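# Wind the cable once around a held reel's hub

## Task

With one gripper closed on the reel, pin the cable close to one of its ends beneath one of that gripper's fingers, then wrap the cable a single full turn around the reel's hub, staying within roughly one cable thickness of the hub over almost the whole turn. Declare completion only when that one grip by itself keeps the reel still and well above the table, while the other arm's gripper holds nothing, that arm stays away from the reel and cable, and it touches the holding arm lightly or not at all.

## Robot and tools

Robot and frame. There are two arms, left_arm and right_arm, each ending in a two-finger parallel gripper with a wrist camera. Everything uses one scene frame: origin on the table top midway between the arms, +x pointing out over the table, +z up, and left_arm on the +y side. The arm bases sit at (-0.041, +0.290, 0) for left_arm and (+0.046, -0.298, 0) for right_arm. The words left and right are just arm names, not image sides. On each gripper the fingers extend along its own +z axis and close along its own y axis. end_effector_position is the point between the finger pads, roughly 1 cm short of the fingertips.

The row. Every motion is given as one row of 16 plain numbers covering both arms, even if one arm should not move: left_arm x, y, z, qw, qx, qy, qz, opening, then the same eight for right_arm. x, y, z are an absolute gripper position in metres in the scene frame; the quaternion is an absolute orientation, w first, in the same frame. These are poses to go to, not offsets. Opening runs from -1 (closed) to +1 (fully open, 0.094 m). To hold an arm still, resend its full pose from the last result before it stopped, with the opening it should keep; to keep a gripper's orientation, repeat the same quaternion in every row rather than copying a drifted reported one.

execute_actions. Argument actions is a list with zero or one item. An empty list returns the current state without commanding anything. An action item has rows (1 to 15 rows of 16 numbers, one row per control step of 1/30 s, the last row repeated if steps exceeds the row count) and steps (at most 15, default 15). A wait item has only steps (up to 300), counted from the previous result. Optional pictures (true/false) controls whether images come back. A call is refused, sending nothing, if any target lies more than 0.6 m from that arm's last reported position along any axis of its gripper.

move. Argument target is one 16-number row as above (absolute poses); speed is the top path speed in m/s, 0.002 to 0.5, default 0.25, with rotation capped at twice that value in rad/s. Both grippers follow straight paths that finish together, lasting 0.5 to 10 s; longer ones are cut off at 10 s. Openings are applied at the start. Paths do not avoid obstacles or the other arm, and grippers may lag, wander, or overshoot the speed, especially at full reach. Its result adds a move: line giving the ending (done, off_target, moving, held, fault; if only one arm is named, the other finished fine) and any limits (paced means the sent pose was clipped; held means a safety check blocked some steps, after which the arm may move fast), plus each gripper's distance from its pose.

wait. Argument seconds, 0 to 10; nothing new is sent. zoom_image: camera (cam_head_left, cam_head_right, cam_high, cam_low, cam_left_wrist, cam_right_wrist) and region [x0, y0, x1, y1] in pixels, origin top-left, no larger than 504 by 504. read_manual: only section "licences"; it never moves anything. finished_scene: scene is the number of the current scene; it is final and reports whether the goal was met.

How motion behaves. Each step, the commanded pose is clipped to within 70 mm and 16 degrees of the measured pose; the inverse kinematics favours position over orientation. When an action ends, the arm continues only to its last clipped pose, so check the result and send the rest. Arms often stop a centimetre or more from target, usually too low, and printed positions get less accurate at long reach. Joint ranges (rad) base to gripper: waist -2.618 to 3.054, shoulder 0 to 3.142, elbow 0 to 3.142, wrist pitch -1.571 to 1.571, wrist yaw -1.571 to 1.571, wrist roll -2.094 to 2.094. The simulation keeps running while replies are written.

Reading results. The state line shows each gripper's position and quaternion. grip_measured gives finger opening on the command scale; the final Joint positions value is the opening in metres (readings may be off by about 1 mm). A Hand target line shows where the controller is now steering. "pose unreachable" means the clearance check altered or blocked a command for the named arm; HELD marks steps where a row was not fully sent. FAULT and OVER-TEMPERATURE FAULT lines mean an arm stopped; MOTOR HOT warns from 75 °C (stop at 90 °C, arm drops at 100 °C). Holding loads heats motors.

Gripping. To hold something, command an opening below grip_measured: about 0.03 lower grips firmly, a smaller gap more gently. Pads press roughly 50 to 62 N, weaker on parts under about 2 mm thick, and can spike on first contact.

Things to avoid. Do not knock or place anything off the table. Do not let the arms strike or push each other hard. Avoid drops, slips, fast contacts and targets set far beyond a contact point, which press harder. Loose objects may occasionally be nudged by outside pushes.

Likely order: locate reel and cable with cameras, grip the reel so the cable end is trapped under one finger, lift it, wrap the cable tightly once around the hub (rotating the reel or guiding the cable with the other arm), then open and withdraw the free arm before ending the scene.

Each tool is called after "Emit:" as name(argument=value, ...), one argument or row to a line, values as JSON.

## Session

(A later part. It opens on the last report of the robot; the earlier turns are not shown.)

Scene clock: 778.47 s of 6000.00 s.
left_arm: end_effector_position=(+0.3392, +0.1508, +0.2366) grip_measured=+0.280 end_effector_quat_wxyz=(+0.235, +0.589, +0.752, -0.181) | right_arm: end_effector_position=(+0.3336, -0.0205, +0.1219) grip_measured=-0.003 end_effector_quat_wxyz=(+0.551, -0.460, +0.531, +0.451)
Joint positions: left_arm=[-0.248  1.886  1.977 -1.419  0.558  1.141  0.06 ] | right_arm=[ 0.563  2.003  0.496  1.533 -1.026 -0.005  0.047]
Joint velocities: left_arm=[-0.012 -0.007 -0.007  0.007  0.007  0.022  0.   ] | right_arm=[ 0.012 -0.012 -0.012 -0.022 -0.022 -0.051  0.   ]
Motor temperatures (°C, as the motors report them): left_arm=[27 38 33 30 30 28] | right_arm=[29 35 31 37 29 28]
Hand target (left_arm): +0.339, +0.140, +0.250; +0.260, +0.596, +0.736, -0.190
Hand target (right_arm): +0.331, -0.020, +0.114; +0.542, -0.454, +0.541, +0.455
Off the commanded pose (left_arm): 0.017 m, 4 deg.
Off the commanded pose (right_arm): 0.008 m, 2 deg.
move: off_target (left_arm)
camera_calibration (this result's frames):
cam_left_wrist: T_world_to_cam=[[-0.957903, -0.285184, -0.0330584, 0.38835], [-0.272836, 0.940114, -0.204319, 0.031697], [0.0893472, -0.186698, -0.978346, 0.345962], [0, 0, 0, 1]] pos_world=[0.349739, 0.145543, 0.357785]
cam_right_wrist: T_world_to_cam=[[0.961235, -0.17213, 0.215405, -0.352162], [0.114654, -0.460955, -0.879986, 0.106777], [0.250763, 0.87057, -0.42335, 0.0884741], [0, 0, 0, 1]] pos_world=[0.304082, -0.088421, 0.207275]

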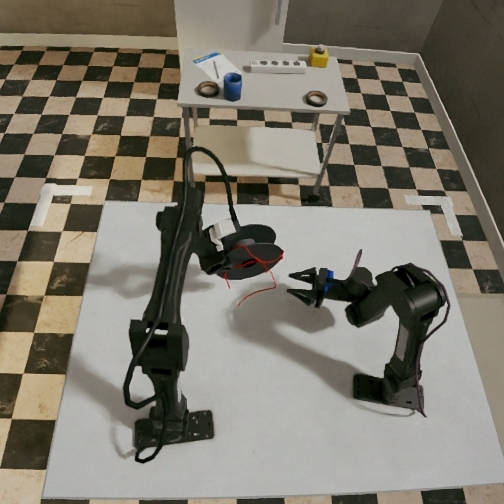

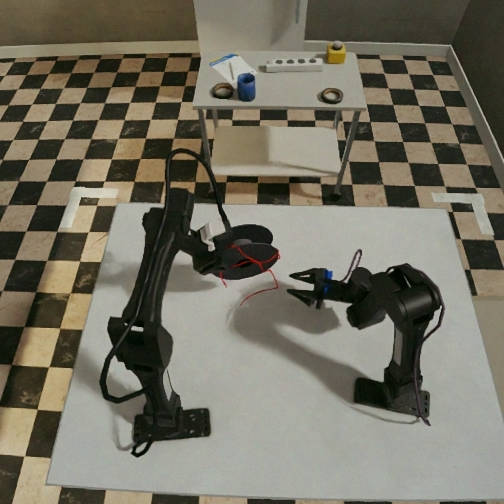

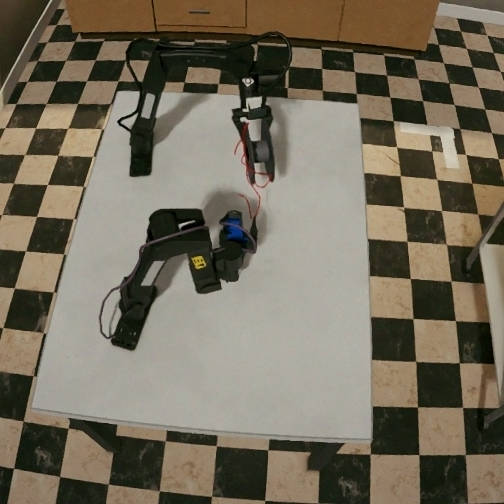

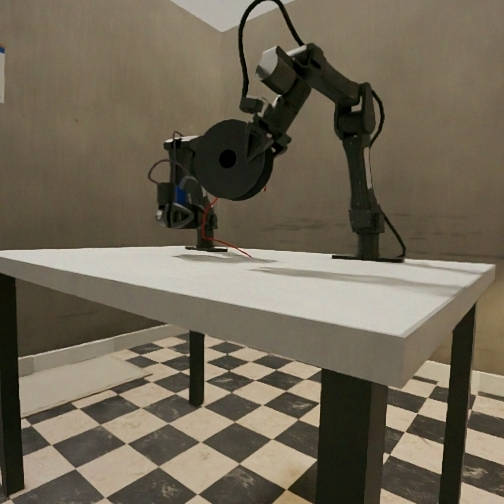

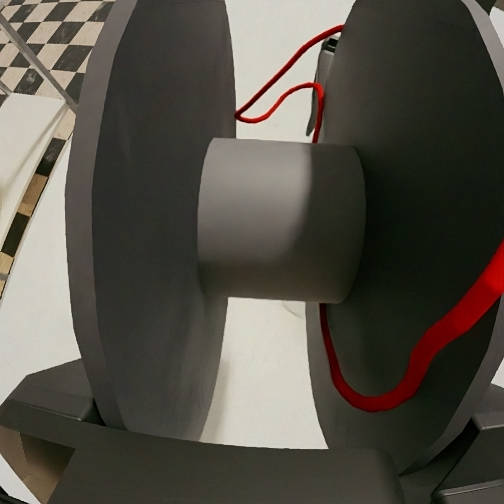

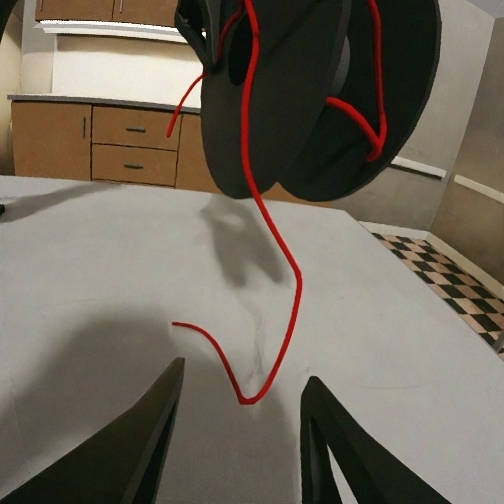

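Emit:
move(
  target=[0.34,0.14,0.25,0.26,0.595,0.735,-0.19,0.2, 0.365,0.0,0.09,0.542,-0.455,0.542,0.455,0],
)

Emit:
move(
  target=[0.34,0.14,0.25,0.26,0.595,0.735,-0.19,0.2, 0.378,0.058,0.088,0.542,-0.455,0.542,0.455,0],
  speed=0.12,
)

Emit:
move(
  target=[0.34,0.14,0.25,0.26,0.595,0.735,-0.19,0.2, 0.378,0.058,0.088,0.542,-0.455,0.542,0.455,-1],
)

Scene clock: 784.77 s of 6000.00 s.
left_arm: end_effector_position=(+0.3392, +0.1509, +0.2365) grip_measured=+0.280 end_effector_quat_wxyz=(+0.235, +0.589, +0.752, -0.181) | right_arm: end_effector_position=(+0.3613, -0.0043, +0.0922) grip_measured=-0.003 end_effector_quat_wxyz=(+0.543, -0.457, +0.539, +0.454)
Joint positions: left_arm=[-0.248  1.886  1.977 -1.419  0.557  1.141  0.06 ] | right_arm=[ 0.579  2.179  0.636  1.545 -1.009 -0.005  0.047]
Joint velocities: left_arm=[-0.012  0.002 -0.007 -0.051  0.007  0.125  0.   ] | right_arm=[ 0.002  0.002 -0.007 -0.037  0.066 -0.037  0.   ]
Motor temperatures (°C, as the motors report them): left_arm=[27 38 33 30 30 28] | right_arm=[29 34 31 37 29 28]
Hand target (left_arm): +0.339, +0.140, +0.250; +0.260, +0.596, +0.736, -0.190
Hand target (right_arm): +0.365, +0.000, +0.091; +0.541, -0.455, +0.541, +0.455
Off the commanded pose (left_arm): 0.017 m, 4 deg.
Off the commanded pose (right_arm): 0.006 m, 0 deg.
move: off_target (left_arm)
camera_calibration (this result's frames):
cam_left_wrist: T_world_to_cam=[[-0.95782, -0.28541, -0.0334988, 0.388549], [-0.273068, 0.940264, -0.203318, 0.0313488], [0.0895268, -0.185594, -0.97854, 0.345705], [0, 0, 0, 1]] pos_world=[0.349771, 0.145581, 0.357676]
cam_right_wrist: T_world_to_cam=[[0.965783, -0.171462, 0.194586, -0.369341], [0.0937785, -0.468641, -0.878397, 0.0923214], [0.241803, 0.866589, -0.436526, 0.0593098], [0, 0, 0, 1]] pos_world=[0.333704, -0.0714595, 0.178854]

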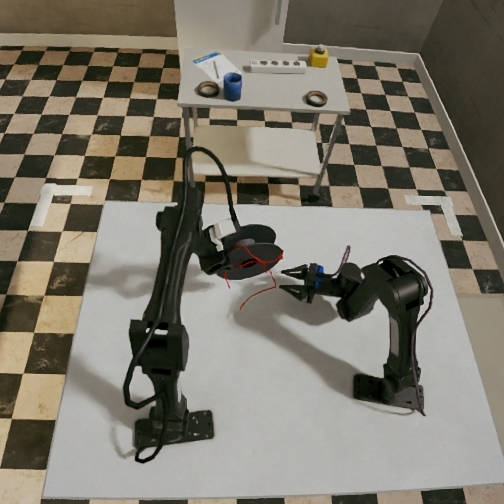

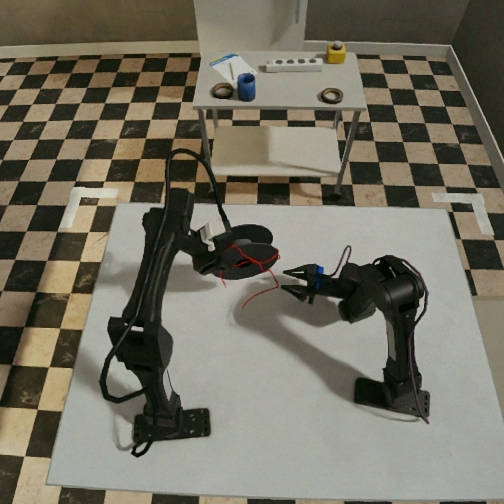

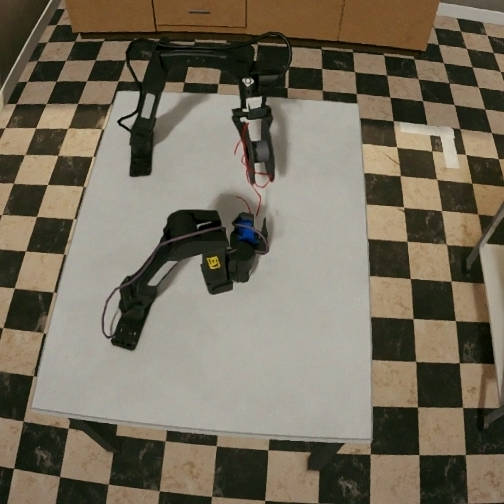

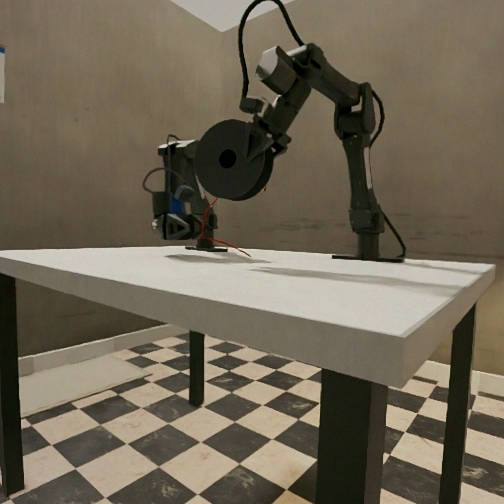

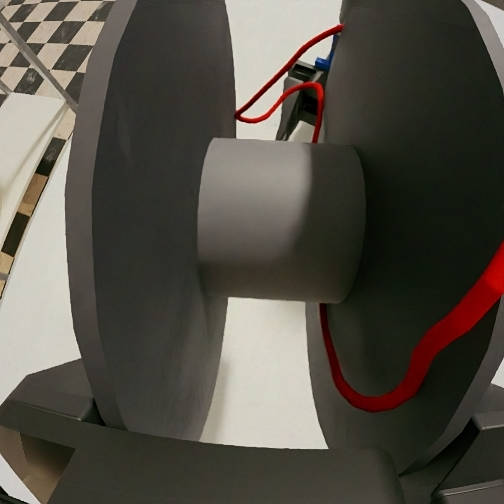

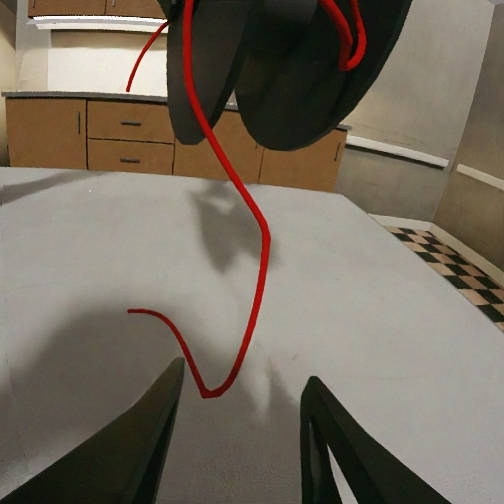

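Scene clock: 785.80 s of 6000.00 s.
left_arm: end_effector_position=(+0.3392, +0.1508, +0.2366) grip_measured=+0.280 end_effector_quat_wxyz=(+0.235, +0.589, +0.752, -0.181) | right_arm: end_effector_position=(+0.3730, +0.0541, +0.0936) grip_measured=-0.003 end_effector_quat_wxyz=(+0.547, -0.458, +0.533, +0.455)
Joint positions: left_arm=[-0.248  1.886  1.977 -1.419  0.557  1.141  0.06 ] | right_arm=[ 0.722  2.241  0.8    1.46  -0.871 -0.002  0.047]
Joint velocities: left_arm=[ 0.002 -0.007  0.007  0.022 -0.037 -0.066 -0.001] | right_arm=[ 0.017  0.012 -0.022  0.022  0.066 -0.022 -0.   ]
Motor temperatures (°C, as the motors report them): left_arm=[27 38 33 30 30 28] | right_arm=[29 34 31 37 29 28]
Hand target (left_arm): +0.339, +0.140, +0.250; +0.260, +0.596, +0.736, -0.190
Hand target (right_arm): +0.378, +0.058, +0.089; +0.542, -0.453, +0.541, +0.456
Off the commanded pose (left_arm): 0.017 m, 4 deg.
Off the commanded pose (right_arm): 0.008 m, 1 deg.
move: off_target (left_arm)
camera_calibration (this result's frames):
cam_left_wrist: T_world_to_cam=[[-0.957875, -0.285259, -0.0332052, 0.388416], [-0.272914, 0.940164, -0.203985, 0.0315809], [0.0894071, -0.18633, -0.978411, 0.345877], [0, 0, 0, 1]] pos_world=[0.349749, 0.145555, 0.357749]
cam_right_wrist: T_world_to_cam=[[0.964279, -0.168439, 0.204436, -0.371408], [0.106452, -0.460297, -0.88136, 0.114916], [0.242557, 0.871639, -0.425924, 0.00490496], [0, 0, 0, 1]] pos_world=[0.344718, -0.0139394, 0.179301]

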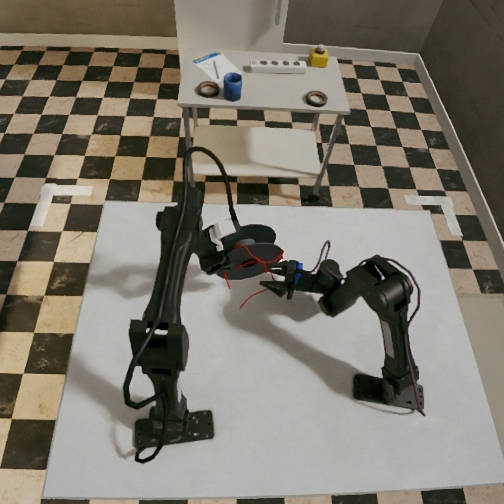

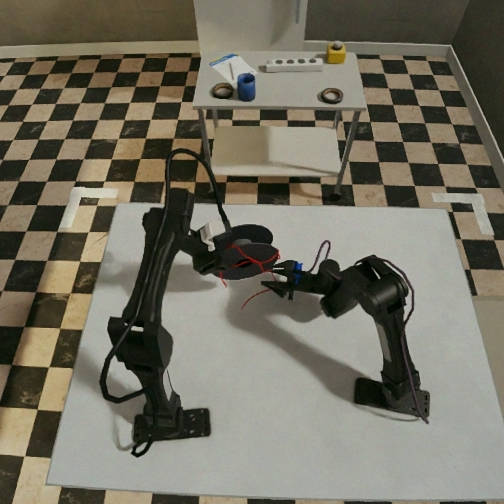

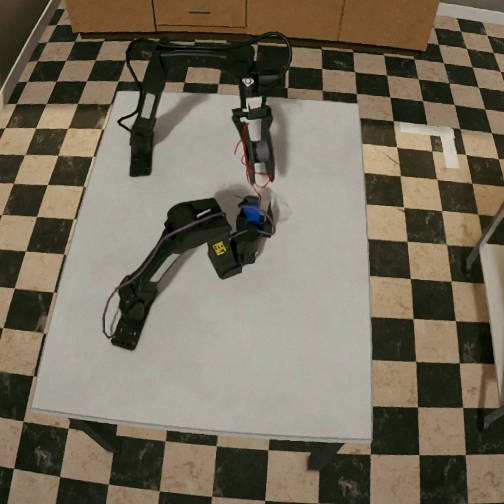

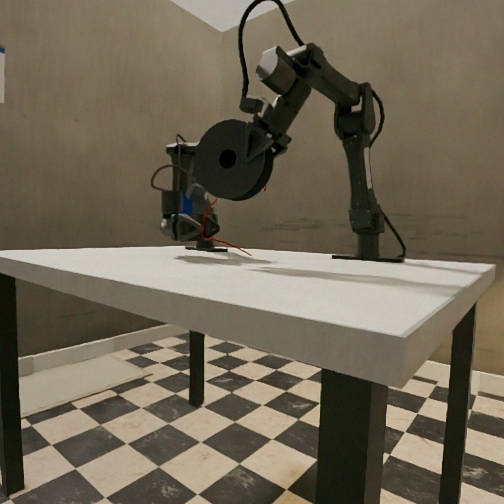

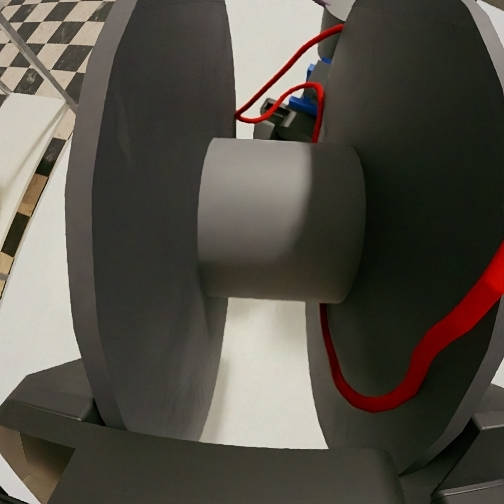

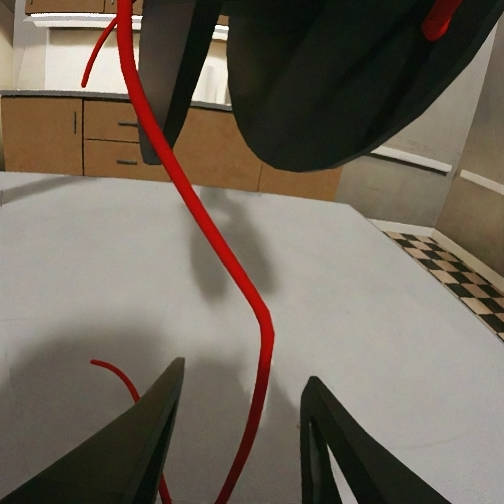

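Scene clock: 786.50 s of 6000.00 s.
left_arm: end_effector_position=(+0.3393, +0.1510, +0.2364) grip_measured=+0.280 end_effector_quat_wxyz=(+0.235, +0.589, +0.752, -0.181) | right_arm: end_effector_position=(+0.3732, +0.0541, +0.0928) grip_measured=-0.987 end_effector_quat_wxyz=(+0.545, -0.458, +0.535, +0.455)
Joint positions: left_arm=[-0.248  1.886  1.977 -1.419  0.556  1.141  0.06 ] | right_arm=[ 0.722  2.241  0.8    1.455 -0.87  -0.002  0.001]
Joint velocities: left_arm=[-0.002 -0.002 -0.002  0.022  0.022  0.037 -0.   ] | right_arm=[ 0.007 -0.002  0.002 -0.007 -0.007 -0.007 -0.   ]
Motor temperatures (°C, as the motors report them): left_arm=[27 38 33 30 30 28] | right_arm=[29 34 31 37 29 28]
Hand target (left_arm): +0.339, +0.140, +0.250; +0.260, +0.596, +0.736, -0.190
Hand target (right_arm): +0.378, +0.058, +0.088; +0.542, -0.455, +0.541, +0.455
Off the commanded pose (left_arm): 0.018 m, 4 deg.
Off the commanded pose (right_arm): 0.008 m, 1 deg.
move: off_target (left_arm)
camera_calibration (this result's frames):
cam_left_wrist: T_world_to_cam=[[-0.957764, -0.285561, -0.0337926, 0.388682], [-0.273223, 0.940363, -0.20265, 0.0311168], [0.0896464, -0.184858, -0.978668, 0.345534], [0, 0, 0, 1]] pos_world=[0.349792, 0.145606, 0.357603]
cam_right_wrist: T_world_to_cam=[[0.964951, -0.168705, 0.201018, -0.371297], [0.102622, -0.462417, -0.880704, 0.115631], [0.241533, 0.870465, -0.428897, 0.00524465], [0, 0, 0, 1]] pos_world=[0.34515, -0.0137354, 0.178723]

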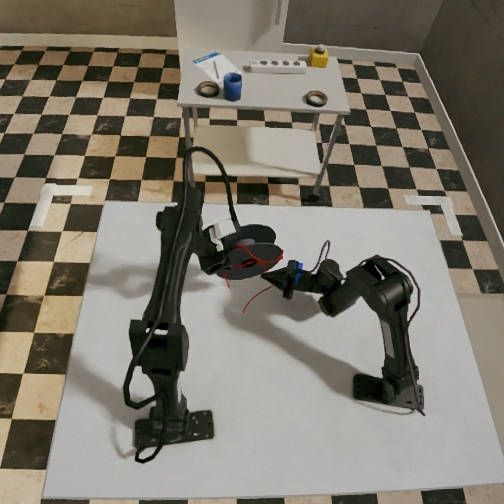

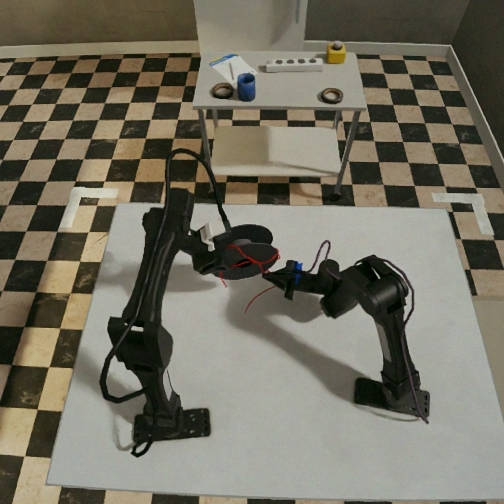

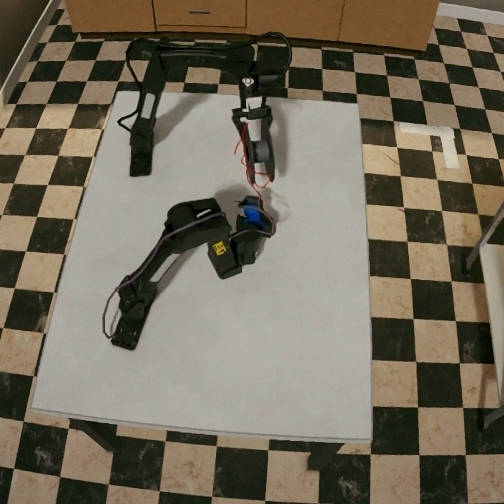

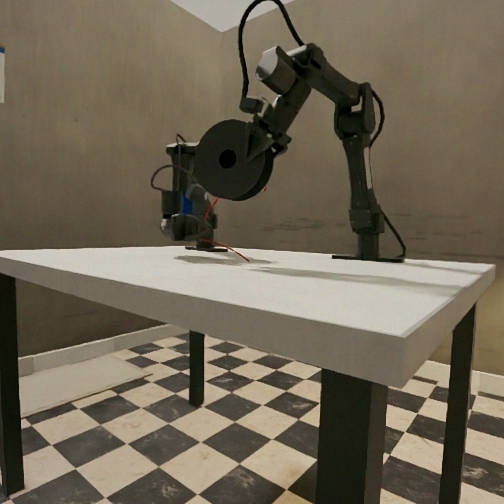

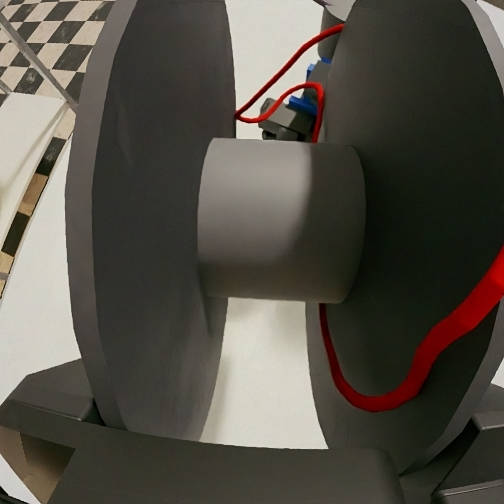

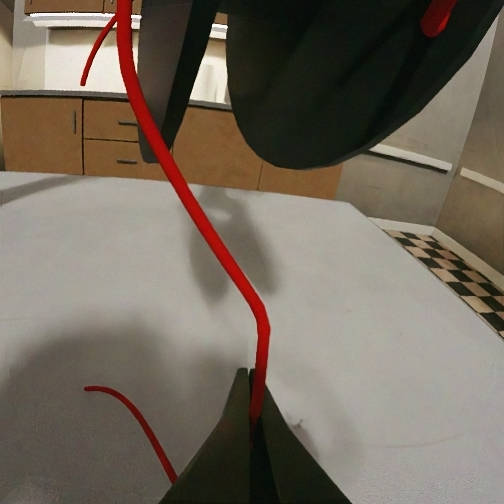

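Emit:
move(
  target=[0.34,0.14,0.25,0.26,0.595,0.735,-0.19,0.2,0.35,-0.07,0.18,0.542,-0.455,0.542,0.455,-1],
)

Emit:
move(
  target=[0.34,0.14,0.25,0.26,0.595,0.735,-0.19,0.2,0.38,-0.09,0.35,0.542,-0.455,0.542,0.455,-1],
)

Emit:
move(
  target=[0.34,0.14,0.25,0.26,0.595,0.735,-0.19,0.2,0.41,-0.04,0.48,0.542,-0.455,0.542,0.455,-1],
)

Scene clock: 798.17 s of 6000.00 s.
left_arm: end_effector_position=(+0.3392, +0.1507, +0.2366) grip_measured=+0.280 end_effector_quat_wxyz=(+0.235, +0.589, +0.752, -0.181) | right_arm: end_effector_position=(+0.3537, -0.0688, +0.1792) grip_measured=-0.987 end_effector_quat_wxyz=(+0.547, -0.457, +0.539, +0.448)
Joint positions: left_arm=[-0.248  1.886  1.977 -1.419  0.558  1.141  0.06 ] | right_arm=[ 0.379  1.714  0.551  1.166 -1.199 -0.013  0.001]
Joint velocities: left_arm=[-0.002  0.007 -0.002 -0.051  0.051 -0.037 -0.001] | right_arm=[-0.007  0.027 -0.007 -0.11  -0.066 -0.081  0.001]
Motor temperatures (°C, as the motors report them): left_arm=[27 38 33 30 30 28] | right_arm=[29 34 31 37 29 28]
Hand target (left_arm): +0.339, +0.140, +0.250; +0.260, +0.596, +0.736, -0.190
Hand target (right_arm): +0.349, -0.070, +0.178; +0.541, -0.458, +0.542, +0.452
Off the commanded pose (left_arm): 0.017 m, 4 deg.
Off the commanded pose (right_arm): 0.004 m, 1 deg.
After step 180, 4.27 s passed at rest.
move: off_target (left_arm)
camera_calibration (this result's frames):
cam_left_wrist: T_world_to_cam=[[-0.95793, -0.285108, -0.0329117, 0.388284], [-0.272759, 0.940064, -0.204653, 0.0318132], [0.0892872, -0.187066, -0.978281, 0.346048], [0, 0, 0, 1]] pos_world=[0.349728, 0.14553, 0.357822]
cam_right_wrist: T_world_to_cam=[[0.961999, -0.181068, 0.204385, -0.391064], [0.0975883, -0.471086, -0.876673, 0.137412], [0.25502, 0.863303, -0.435514, 0.149963], [0, 0, 0, 1]] pos_world=[0.32455, -0.13554, 0.265704]

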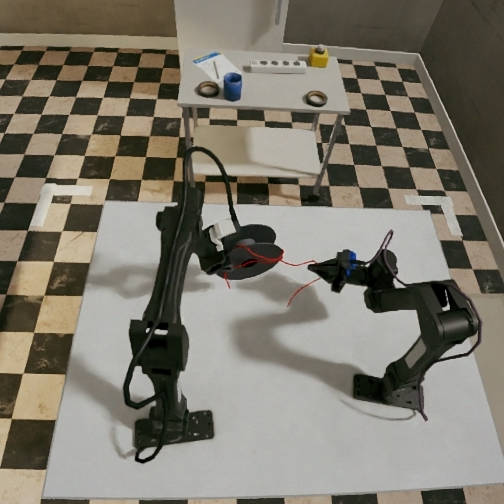

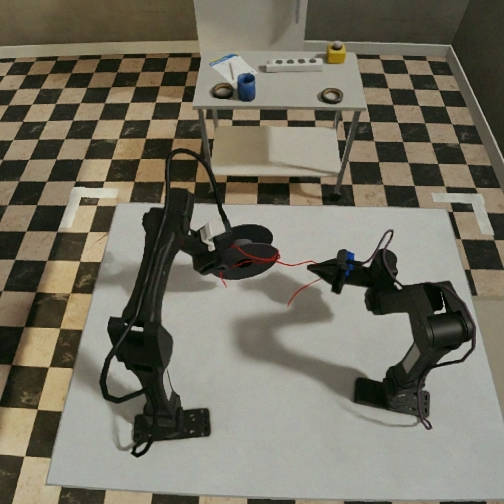

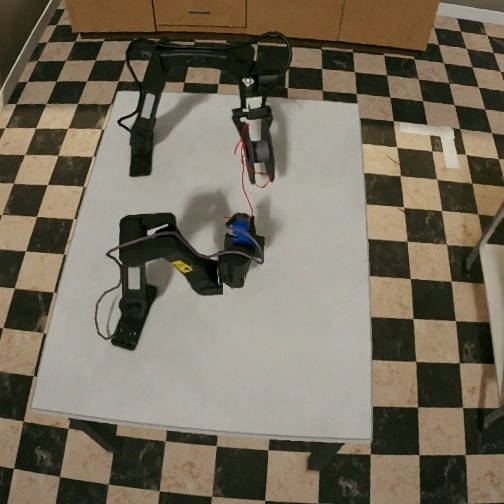

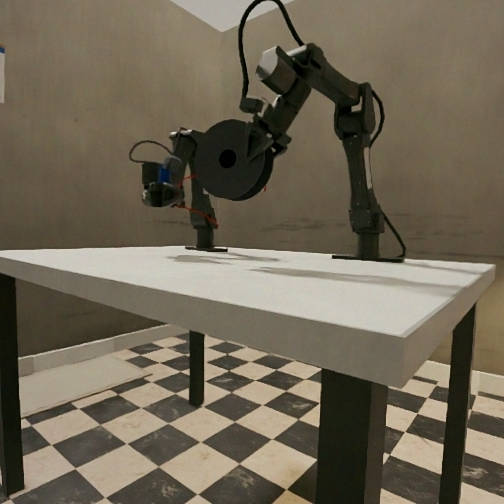

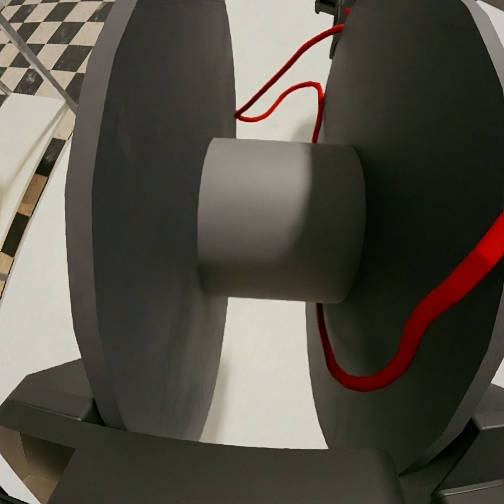

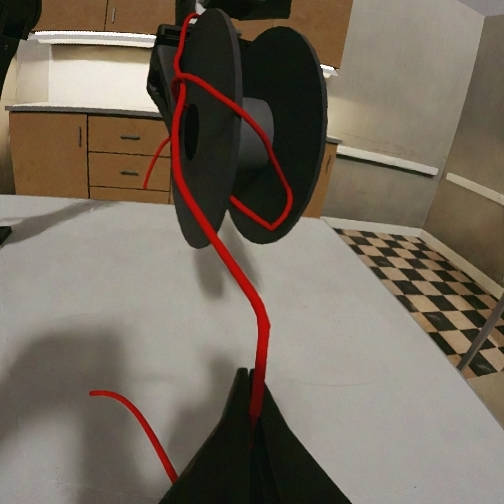

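Scene clock: 799.87 s of 6000.00 s.
left_arm: end_effector_position=(+0.3391, +0.1503, +0.2369) grip_measured=+0.280 end_effector_quat_wxyz=(+0.236, +0.589, +0.751, -0.183) | right_arm: end_effector_position=(+0.3804, -0.0874, +0.3366) grip_measured=-0.987 end_effector_quat_wxyz=(+0.533, -0.448, +0.550, +0.461)
Joint positions: left_arm=[-0.248  1.886  1.977 -1.419  0.561  1.141  0.06 ] | right_arm=[ 0.301  1.441  1.037  0.384 -1.284  0.01   0.001]
Joint velocities: left_arm=[ 0.002 -0.002 -0.002 -0.066 -0.007 -0.051 -0.   ] | right_arm=[ 0.012  0.002  0.002 -0.066  0.007 -0.022  0.   ]
Motor temperatures (°C, as the motors report them): left_arm=[27 38 33 30 29 28] | right_arm=[29 34 31 37 29 28]
Hand target (left_arm): +0.339, +0.140, +0.250; +0.260, +0.596, +0.735, -0.190
Hand target (right_arm): +0.377, -0.090, +0.350; +0.542, -0.455, +0.542, +0.454
Off the commanded pose (left_arm): 0.017 m, 4 deg.
Off the commanded pose (right_arm): 0.014 m, 2 deg.
move: off_target (left_arm, right_arm)
camera_calibration (this result's frames):
cam_left_wrist: T_world_to_cam=[[-0.958123, -0.284576, -0.0318852, 0.387818], [-0.272218, 0.939709, -0.206989, 0.0326271], [0.0888669, -0.189641, -0.977824, 0.346645], [0, 0, 0, 1]] pos_world=[0.349654, 0.145442, 0.358076]
cam_right_wrist: T_world_to_cam=[[0.971778, -0.17398, 0.159304, -0.440173], [0.0603885, -0.469337, -0.880952, 0.279755], [0.228035, 0.86571, -0.445585, 0.241536], [0, 0, 0, 1]] pos_world=[0.355778, -0.154382, 0.424197]

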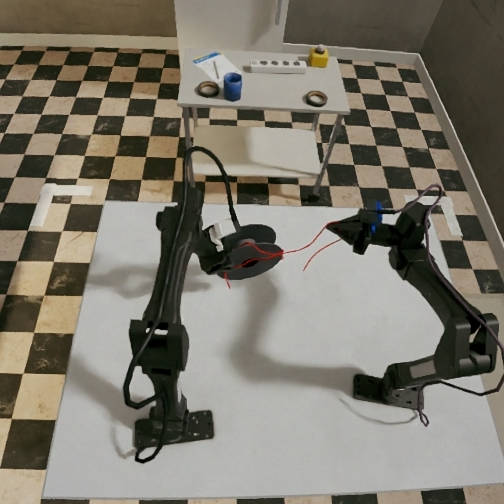

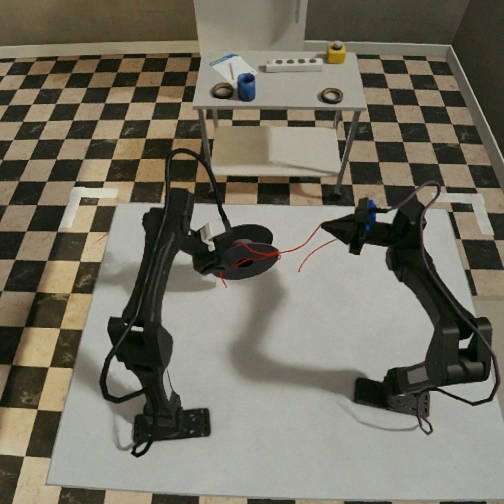

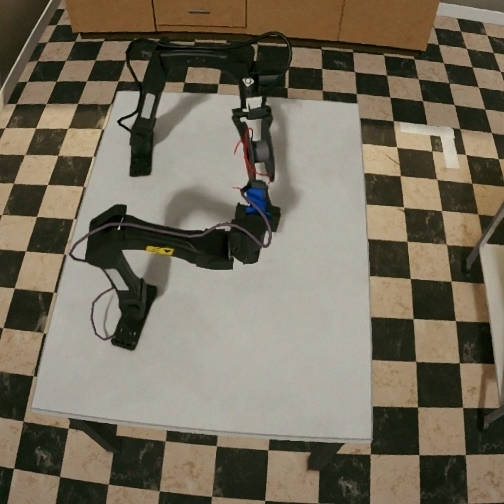

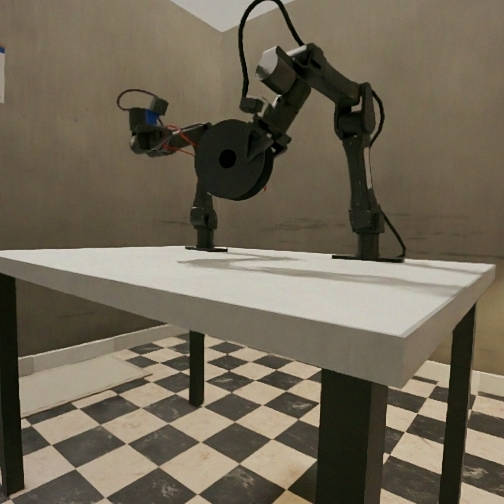

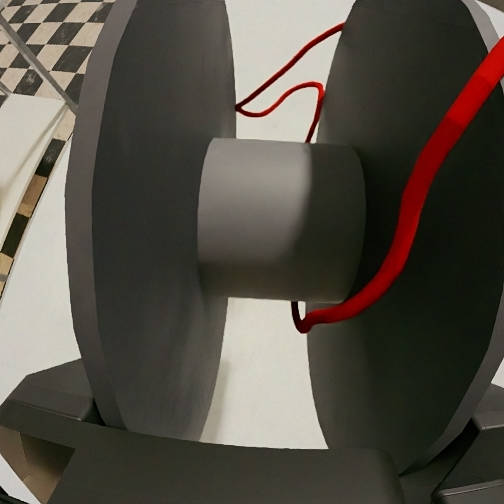

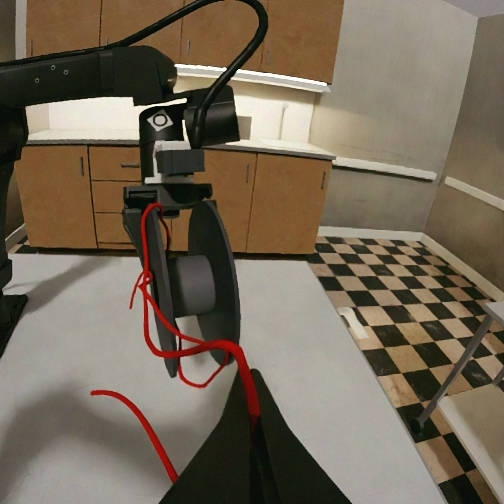

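Scene clock: 801.30 s of 6000.00 s.
left_arm: end_effector_position=(+0.3390, +0.1500, +0.2371) grip_measured=+0.280 end_effector_quat_wxyz=(+0.236, +0.589, +0.751, -0.183) | right_arm: end_effector_position=(+0.4061, -0.0431, +0.4783) grip_measured=-0.987 end_effector_quat_wxyz=(+0.542, -0.453, +0.539, +0.459)
Joint positions: left_arm=[-0.248  1.886  1.977 -1.419  0.563  1.141  0.06 ] | right_arm=[ 0.422  1.626  1.764 -0.118 -1.17   0.022  0.001]
Joint velocities: left_arm=[-0.007  0.007 -0.012  0.037 -0.007  0.037  0.   ] | right_arm=[-0.007 -0.007  0.022 -0.095  0.051 -0.037  0.002]
Motor temperatures (°C, as the motors report them): left_arm=[27 38 33 30 29 28] | right_arm=[29 34 31 37 29 28]
Hand target (left_arm): +0.339, +0.140, +0.250; +0.260, +0.596, +0.736, -0.190
Hand target (right_arm): +0.408, -0.041, +0.481; +0.542, -0.453, +0.541, +0.456
Off the commanded pose (left_arm): 0.016 m, 3 deg.
Off the commanded pose (right_arm): 0.005 m, 1 deg.
move: off_target (left_arm)
camera_calibration (this result's frames):
cam_left_wrist: T_world_to_cam=[[-0.95826, -0.284195, -0.0311529, 0.387486], [-0.271833, 0.939452, -0.208657, 0.0332094], [0.0885656, -0.191479, -0.977493, 0.34707], [0, 0, 0, 1]] pos_world=[0.349601, 0.145379, 0.358259]
cam_right_wrist: T_world_to_cam=[[0.967985, -0.169655, 0.184995, -0.490554], [0.0880247, -0.460764, -0.883147, 0.414043], [0.235069, 0.871156, -0.431079, 0.250988], [0, 0, 0, 1]] pos_world=[0.379404, -0.111098, 0.564606]

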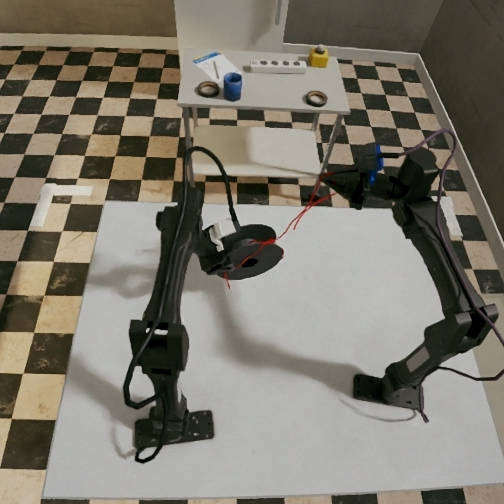

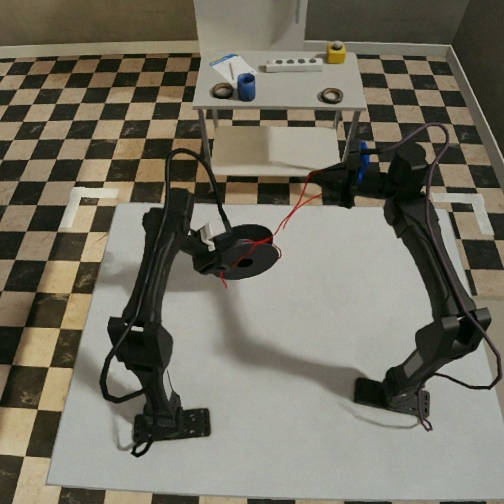

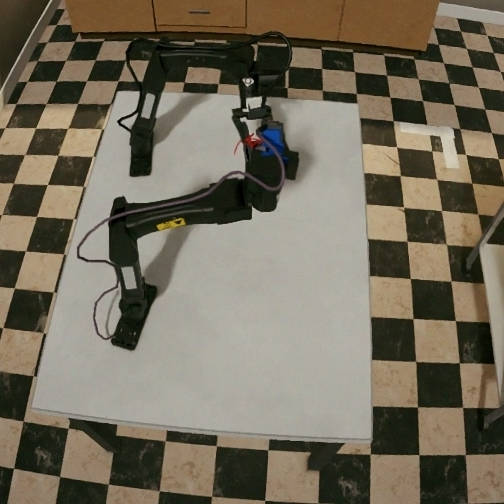

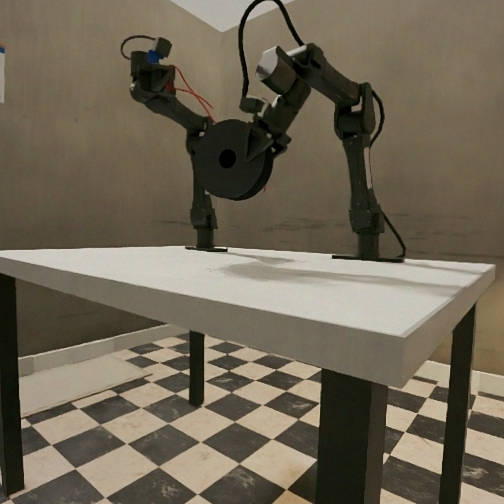

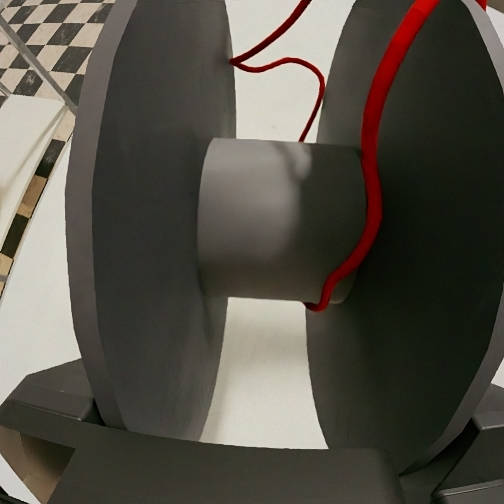

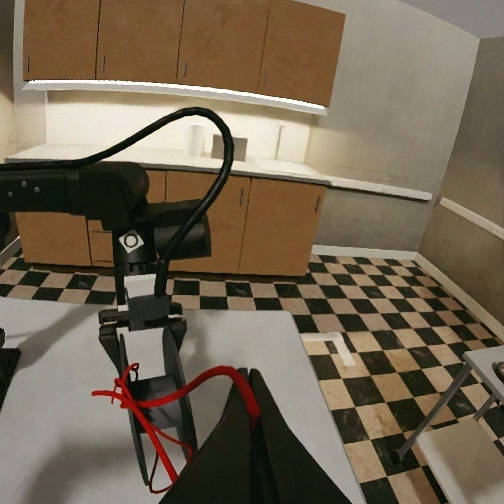

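Emit:
move(
  target=[0.34,0.14,0.25,0.26,0.595,0.735,-0.19,0.2,0.45,-0.10,0.52,0.542,-0.455,0.542,0.455,-1],
  speed=0.1,
)

Emit:
zoom_image(
  camera="cam_head_right",
  region=[190,160,350,320],
)

Scene clock: 809.43 s of 6000.00 s.
left_arm: end_effector_position=(+0.3390, +0.1500, +0.2371) grip_measured=+0.280 end_effector_quat_wxyz=(+0.236, +0.589, +0.751, -0.183) | right_arm: end_effector_position=(+0.4483, -0.0972, +0.5202) grip_measured=-0.987 end_effector_quat_wxyz=(+0.546, -0.454, +0.540, +0.452)
Joint positions: left_arm=[-0.248  1.886  1.977 -1.419  0.563  1.141  0.06 ] | right_arm=[ 0.255  1.86   2.239 -0.36  -1.326  0.011  0.001]
Joint velocities: left_arm=[-0.002 -0.017  0.007  0.051 -0.022  0.022 -0.001] | right_arm=[-0.012  0.032  0.046 -0.095  0.037 -0.066 -0.001]
Motor temperatures (°C, as the motors report them): left_arm=[27 38 33 30 29 28] | right_arm=[29 34 31 37 29 28]
Hand target (left_arm): +0.339, +0.140, +0.250; +0.260, +0.596, +0.736, -0.190
Hand target (right_arm): +0.449, -0.099, +0.520; +0.542, -0.455, +0.542, +0.454
Off the commanded pose (left_arm): 0.016 m, 3 deg.
Off the commanded pose (right_arm): 0.003 m, 1 deg.
After step 180, 0.73 s passed at rest.
move: off_target (left_arm)
camera_calibration (this result's frames):
cam_left_wrist: T_world_to_cam=[[-0.95826, -0.284195, -0.0311529, 0.387486], [-0.271833, 0.939452, -0.208657, 0.0332094], [0.0885656, -0.191479, -0.977493, 0.34707], [0, 0, 0, 1]] pos_world=[0.349601, 0.145379, 0.358259]
cam_right_wrist: T_world_to_cam=[[0.964083, -0.179061, 0.196166, -0.553379], [0.0923704, -0.466427, -0.879724, 0.418132], [0.249021, 0.866247, -0.433134, 0.300521], [0, 0, 0, 1]] pos_world=[0.420044, -0.164387, 0.606561]

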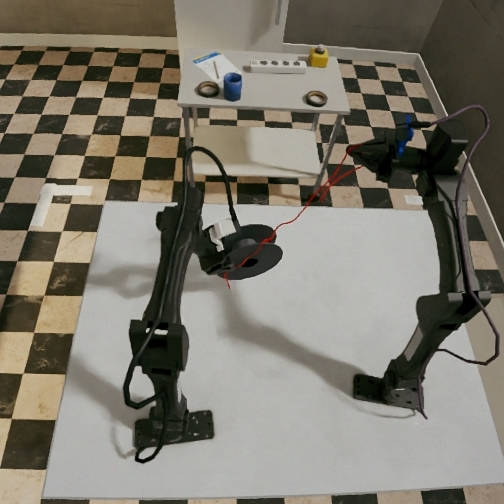

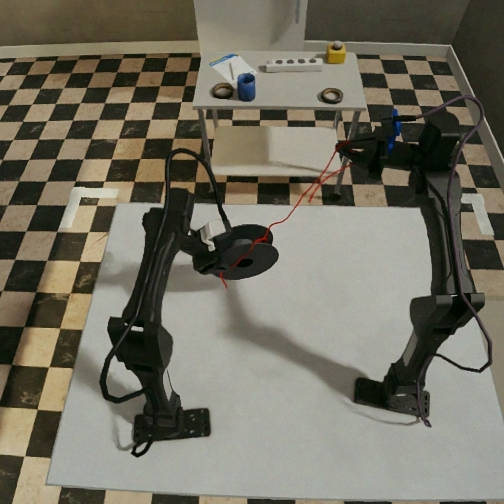

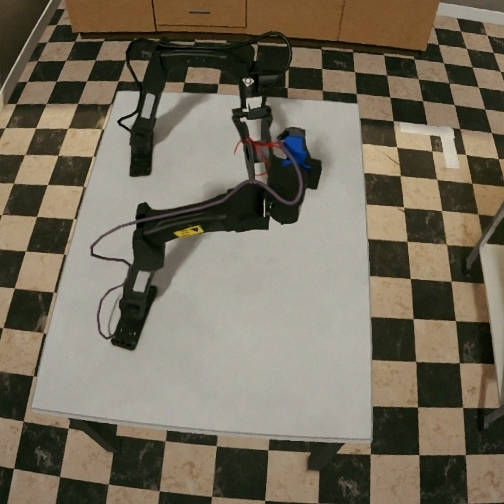

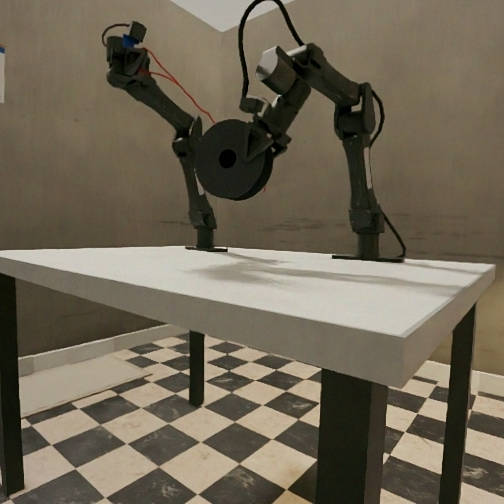

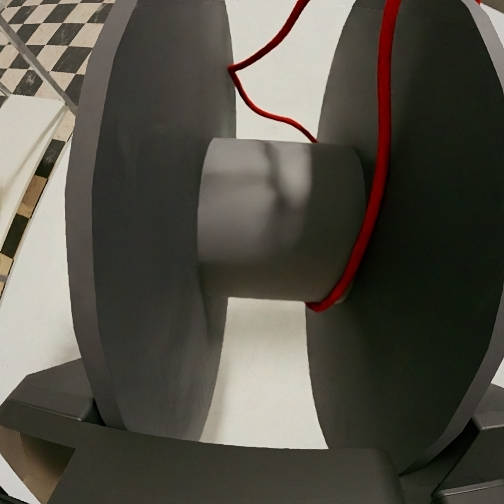

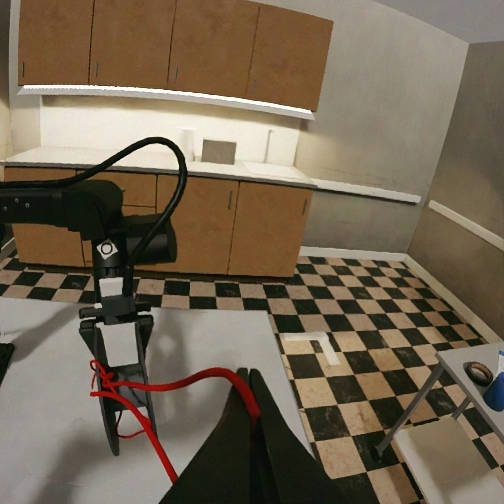

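Region (190, 160, 350, 320) of cam_head_right's 504x504 image, scaled by 3.150, with more detail than that image has.

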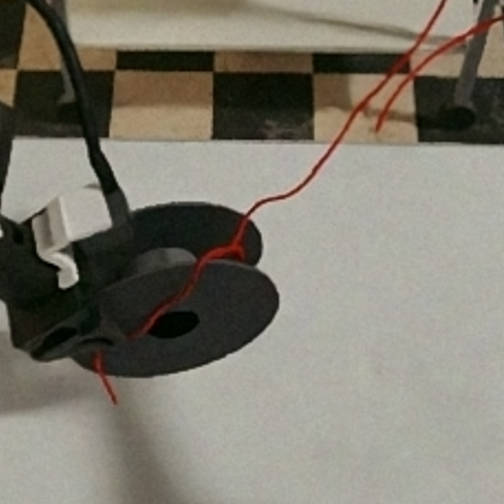

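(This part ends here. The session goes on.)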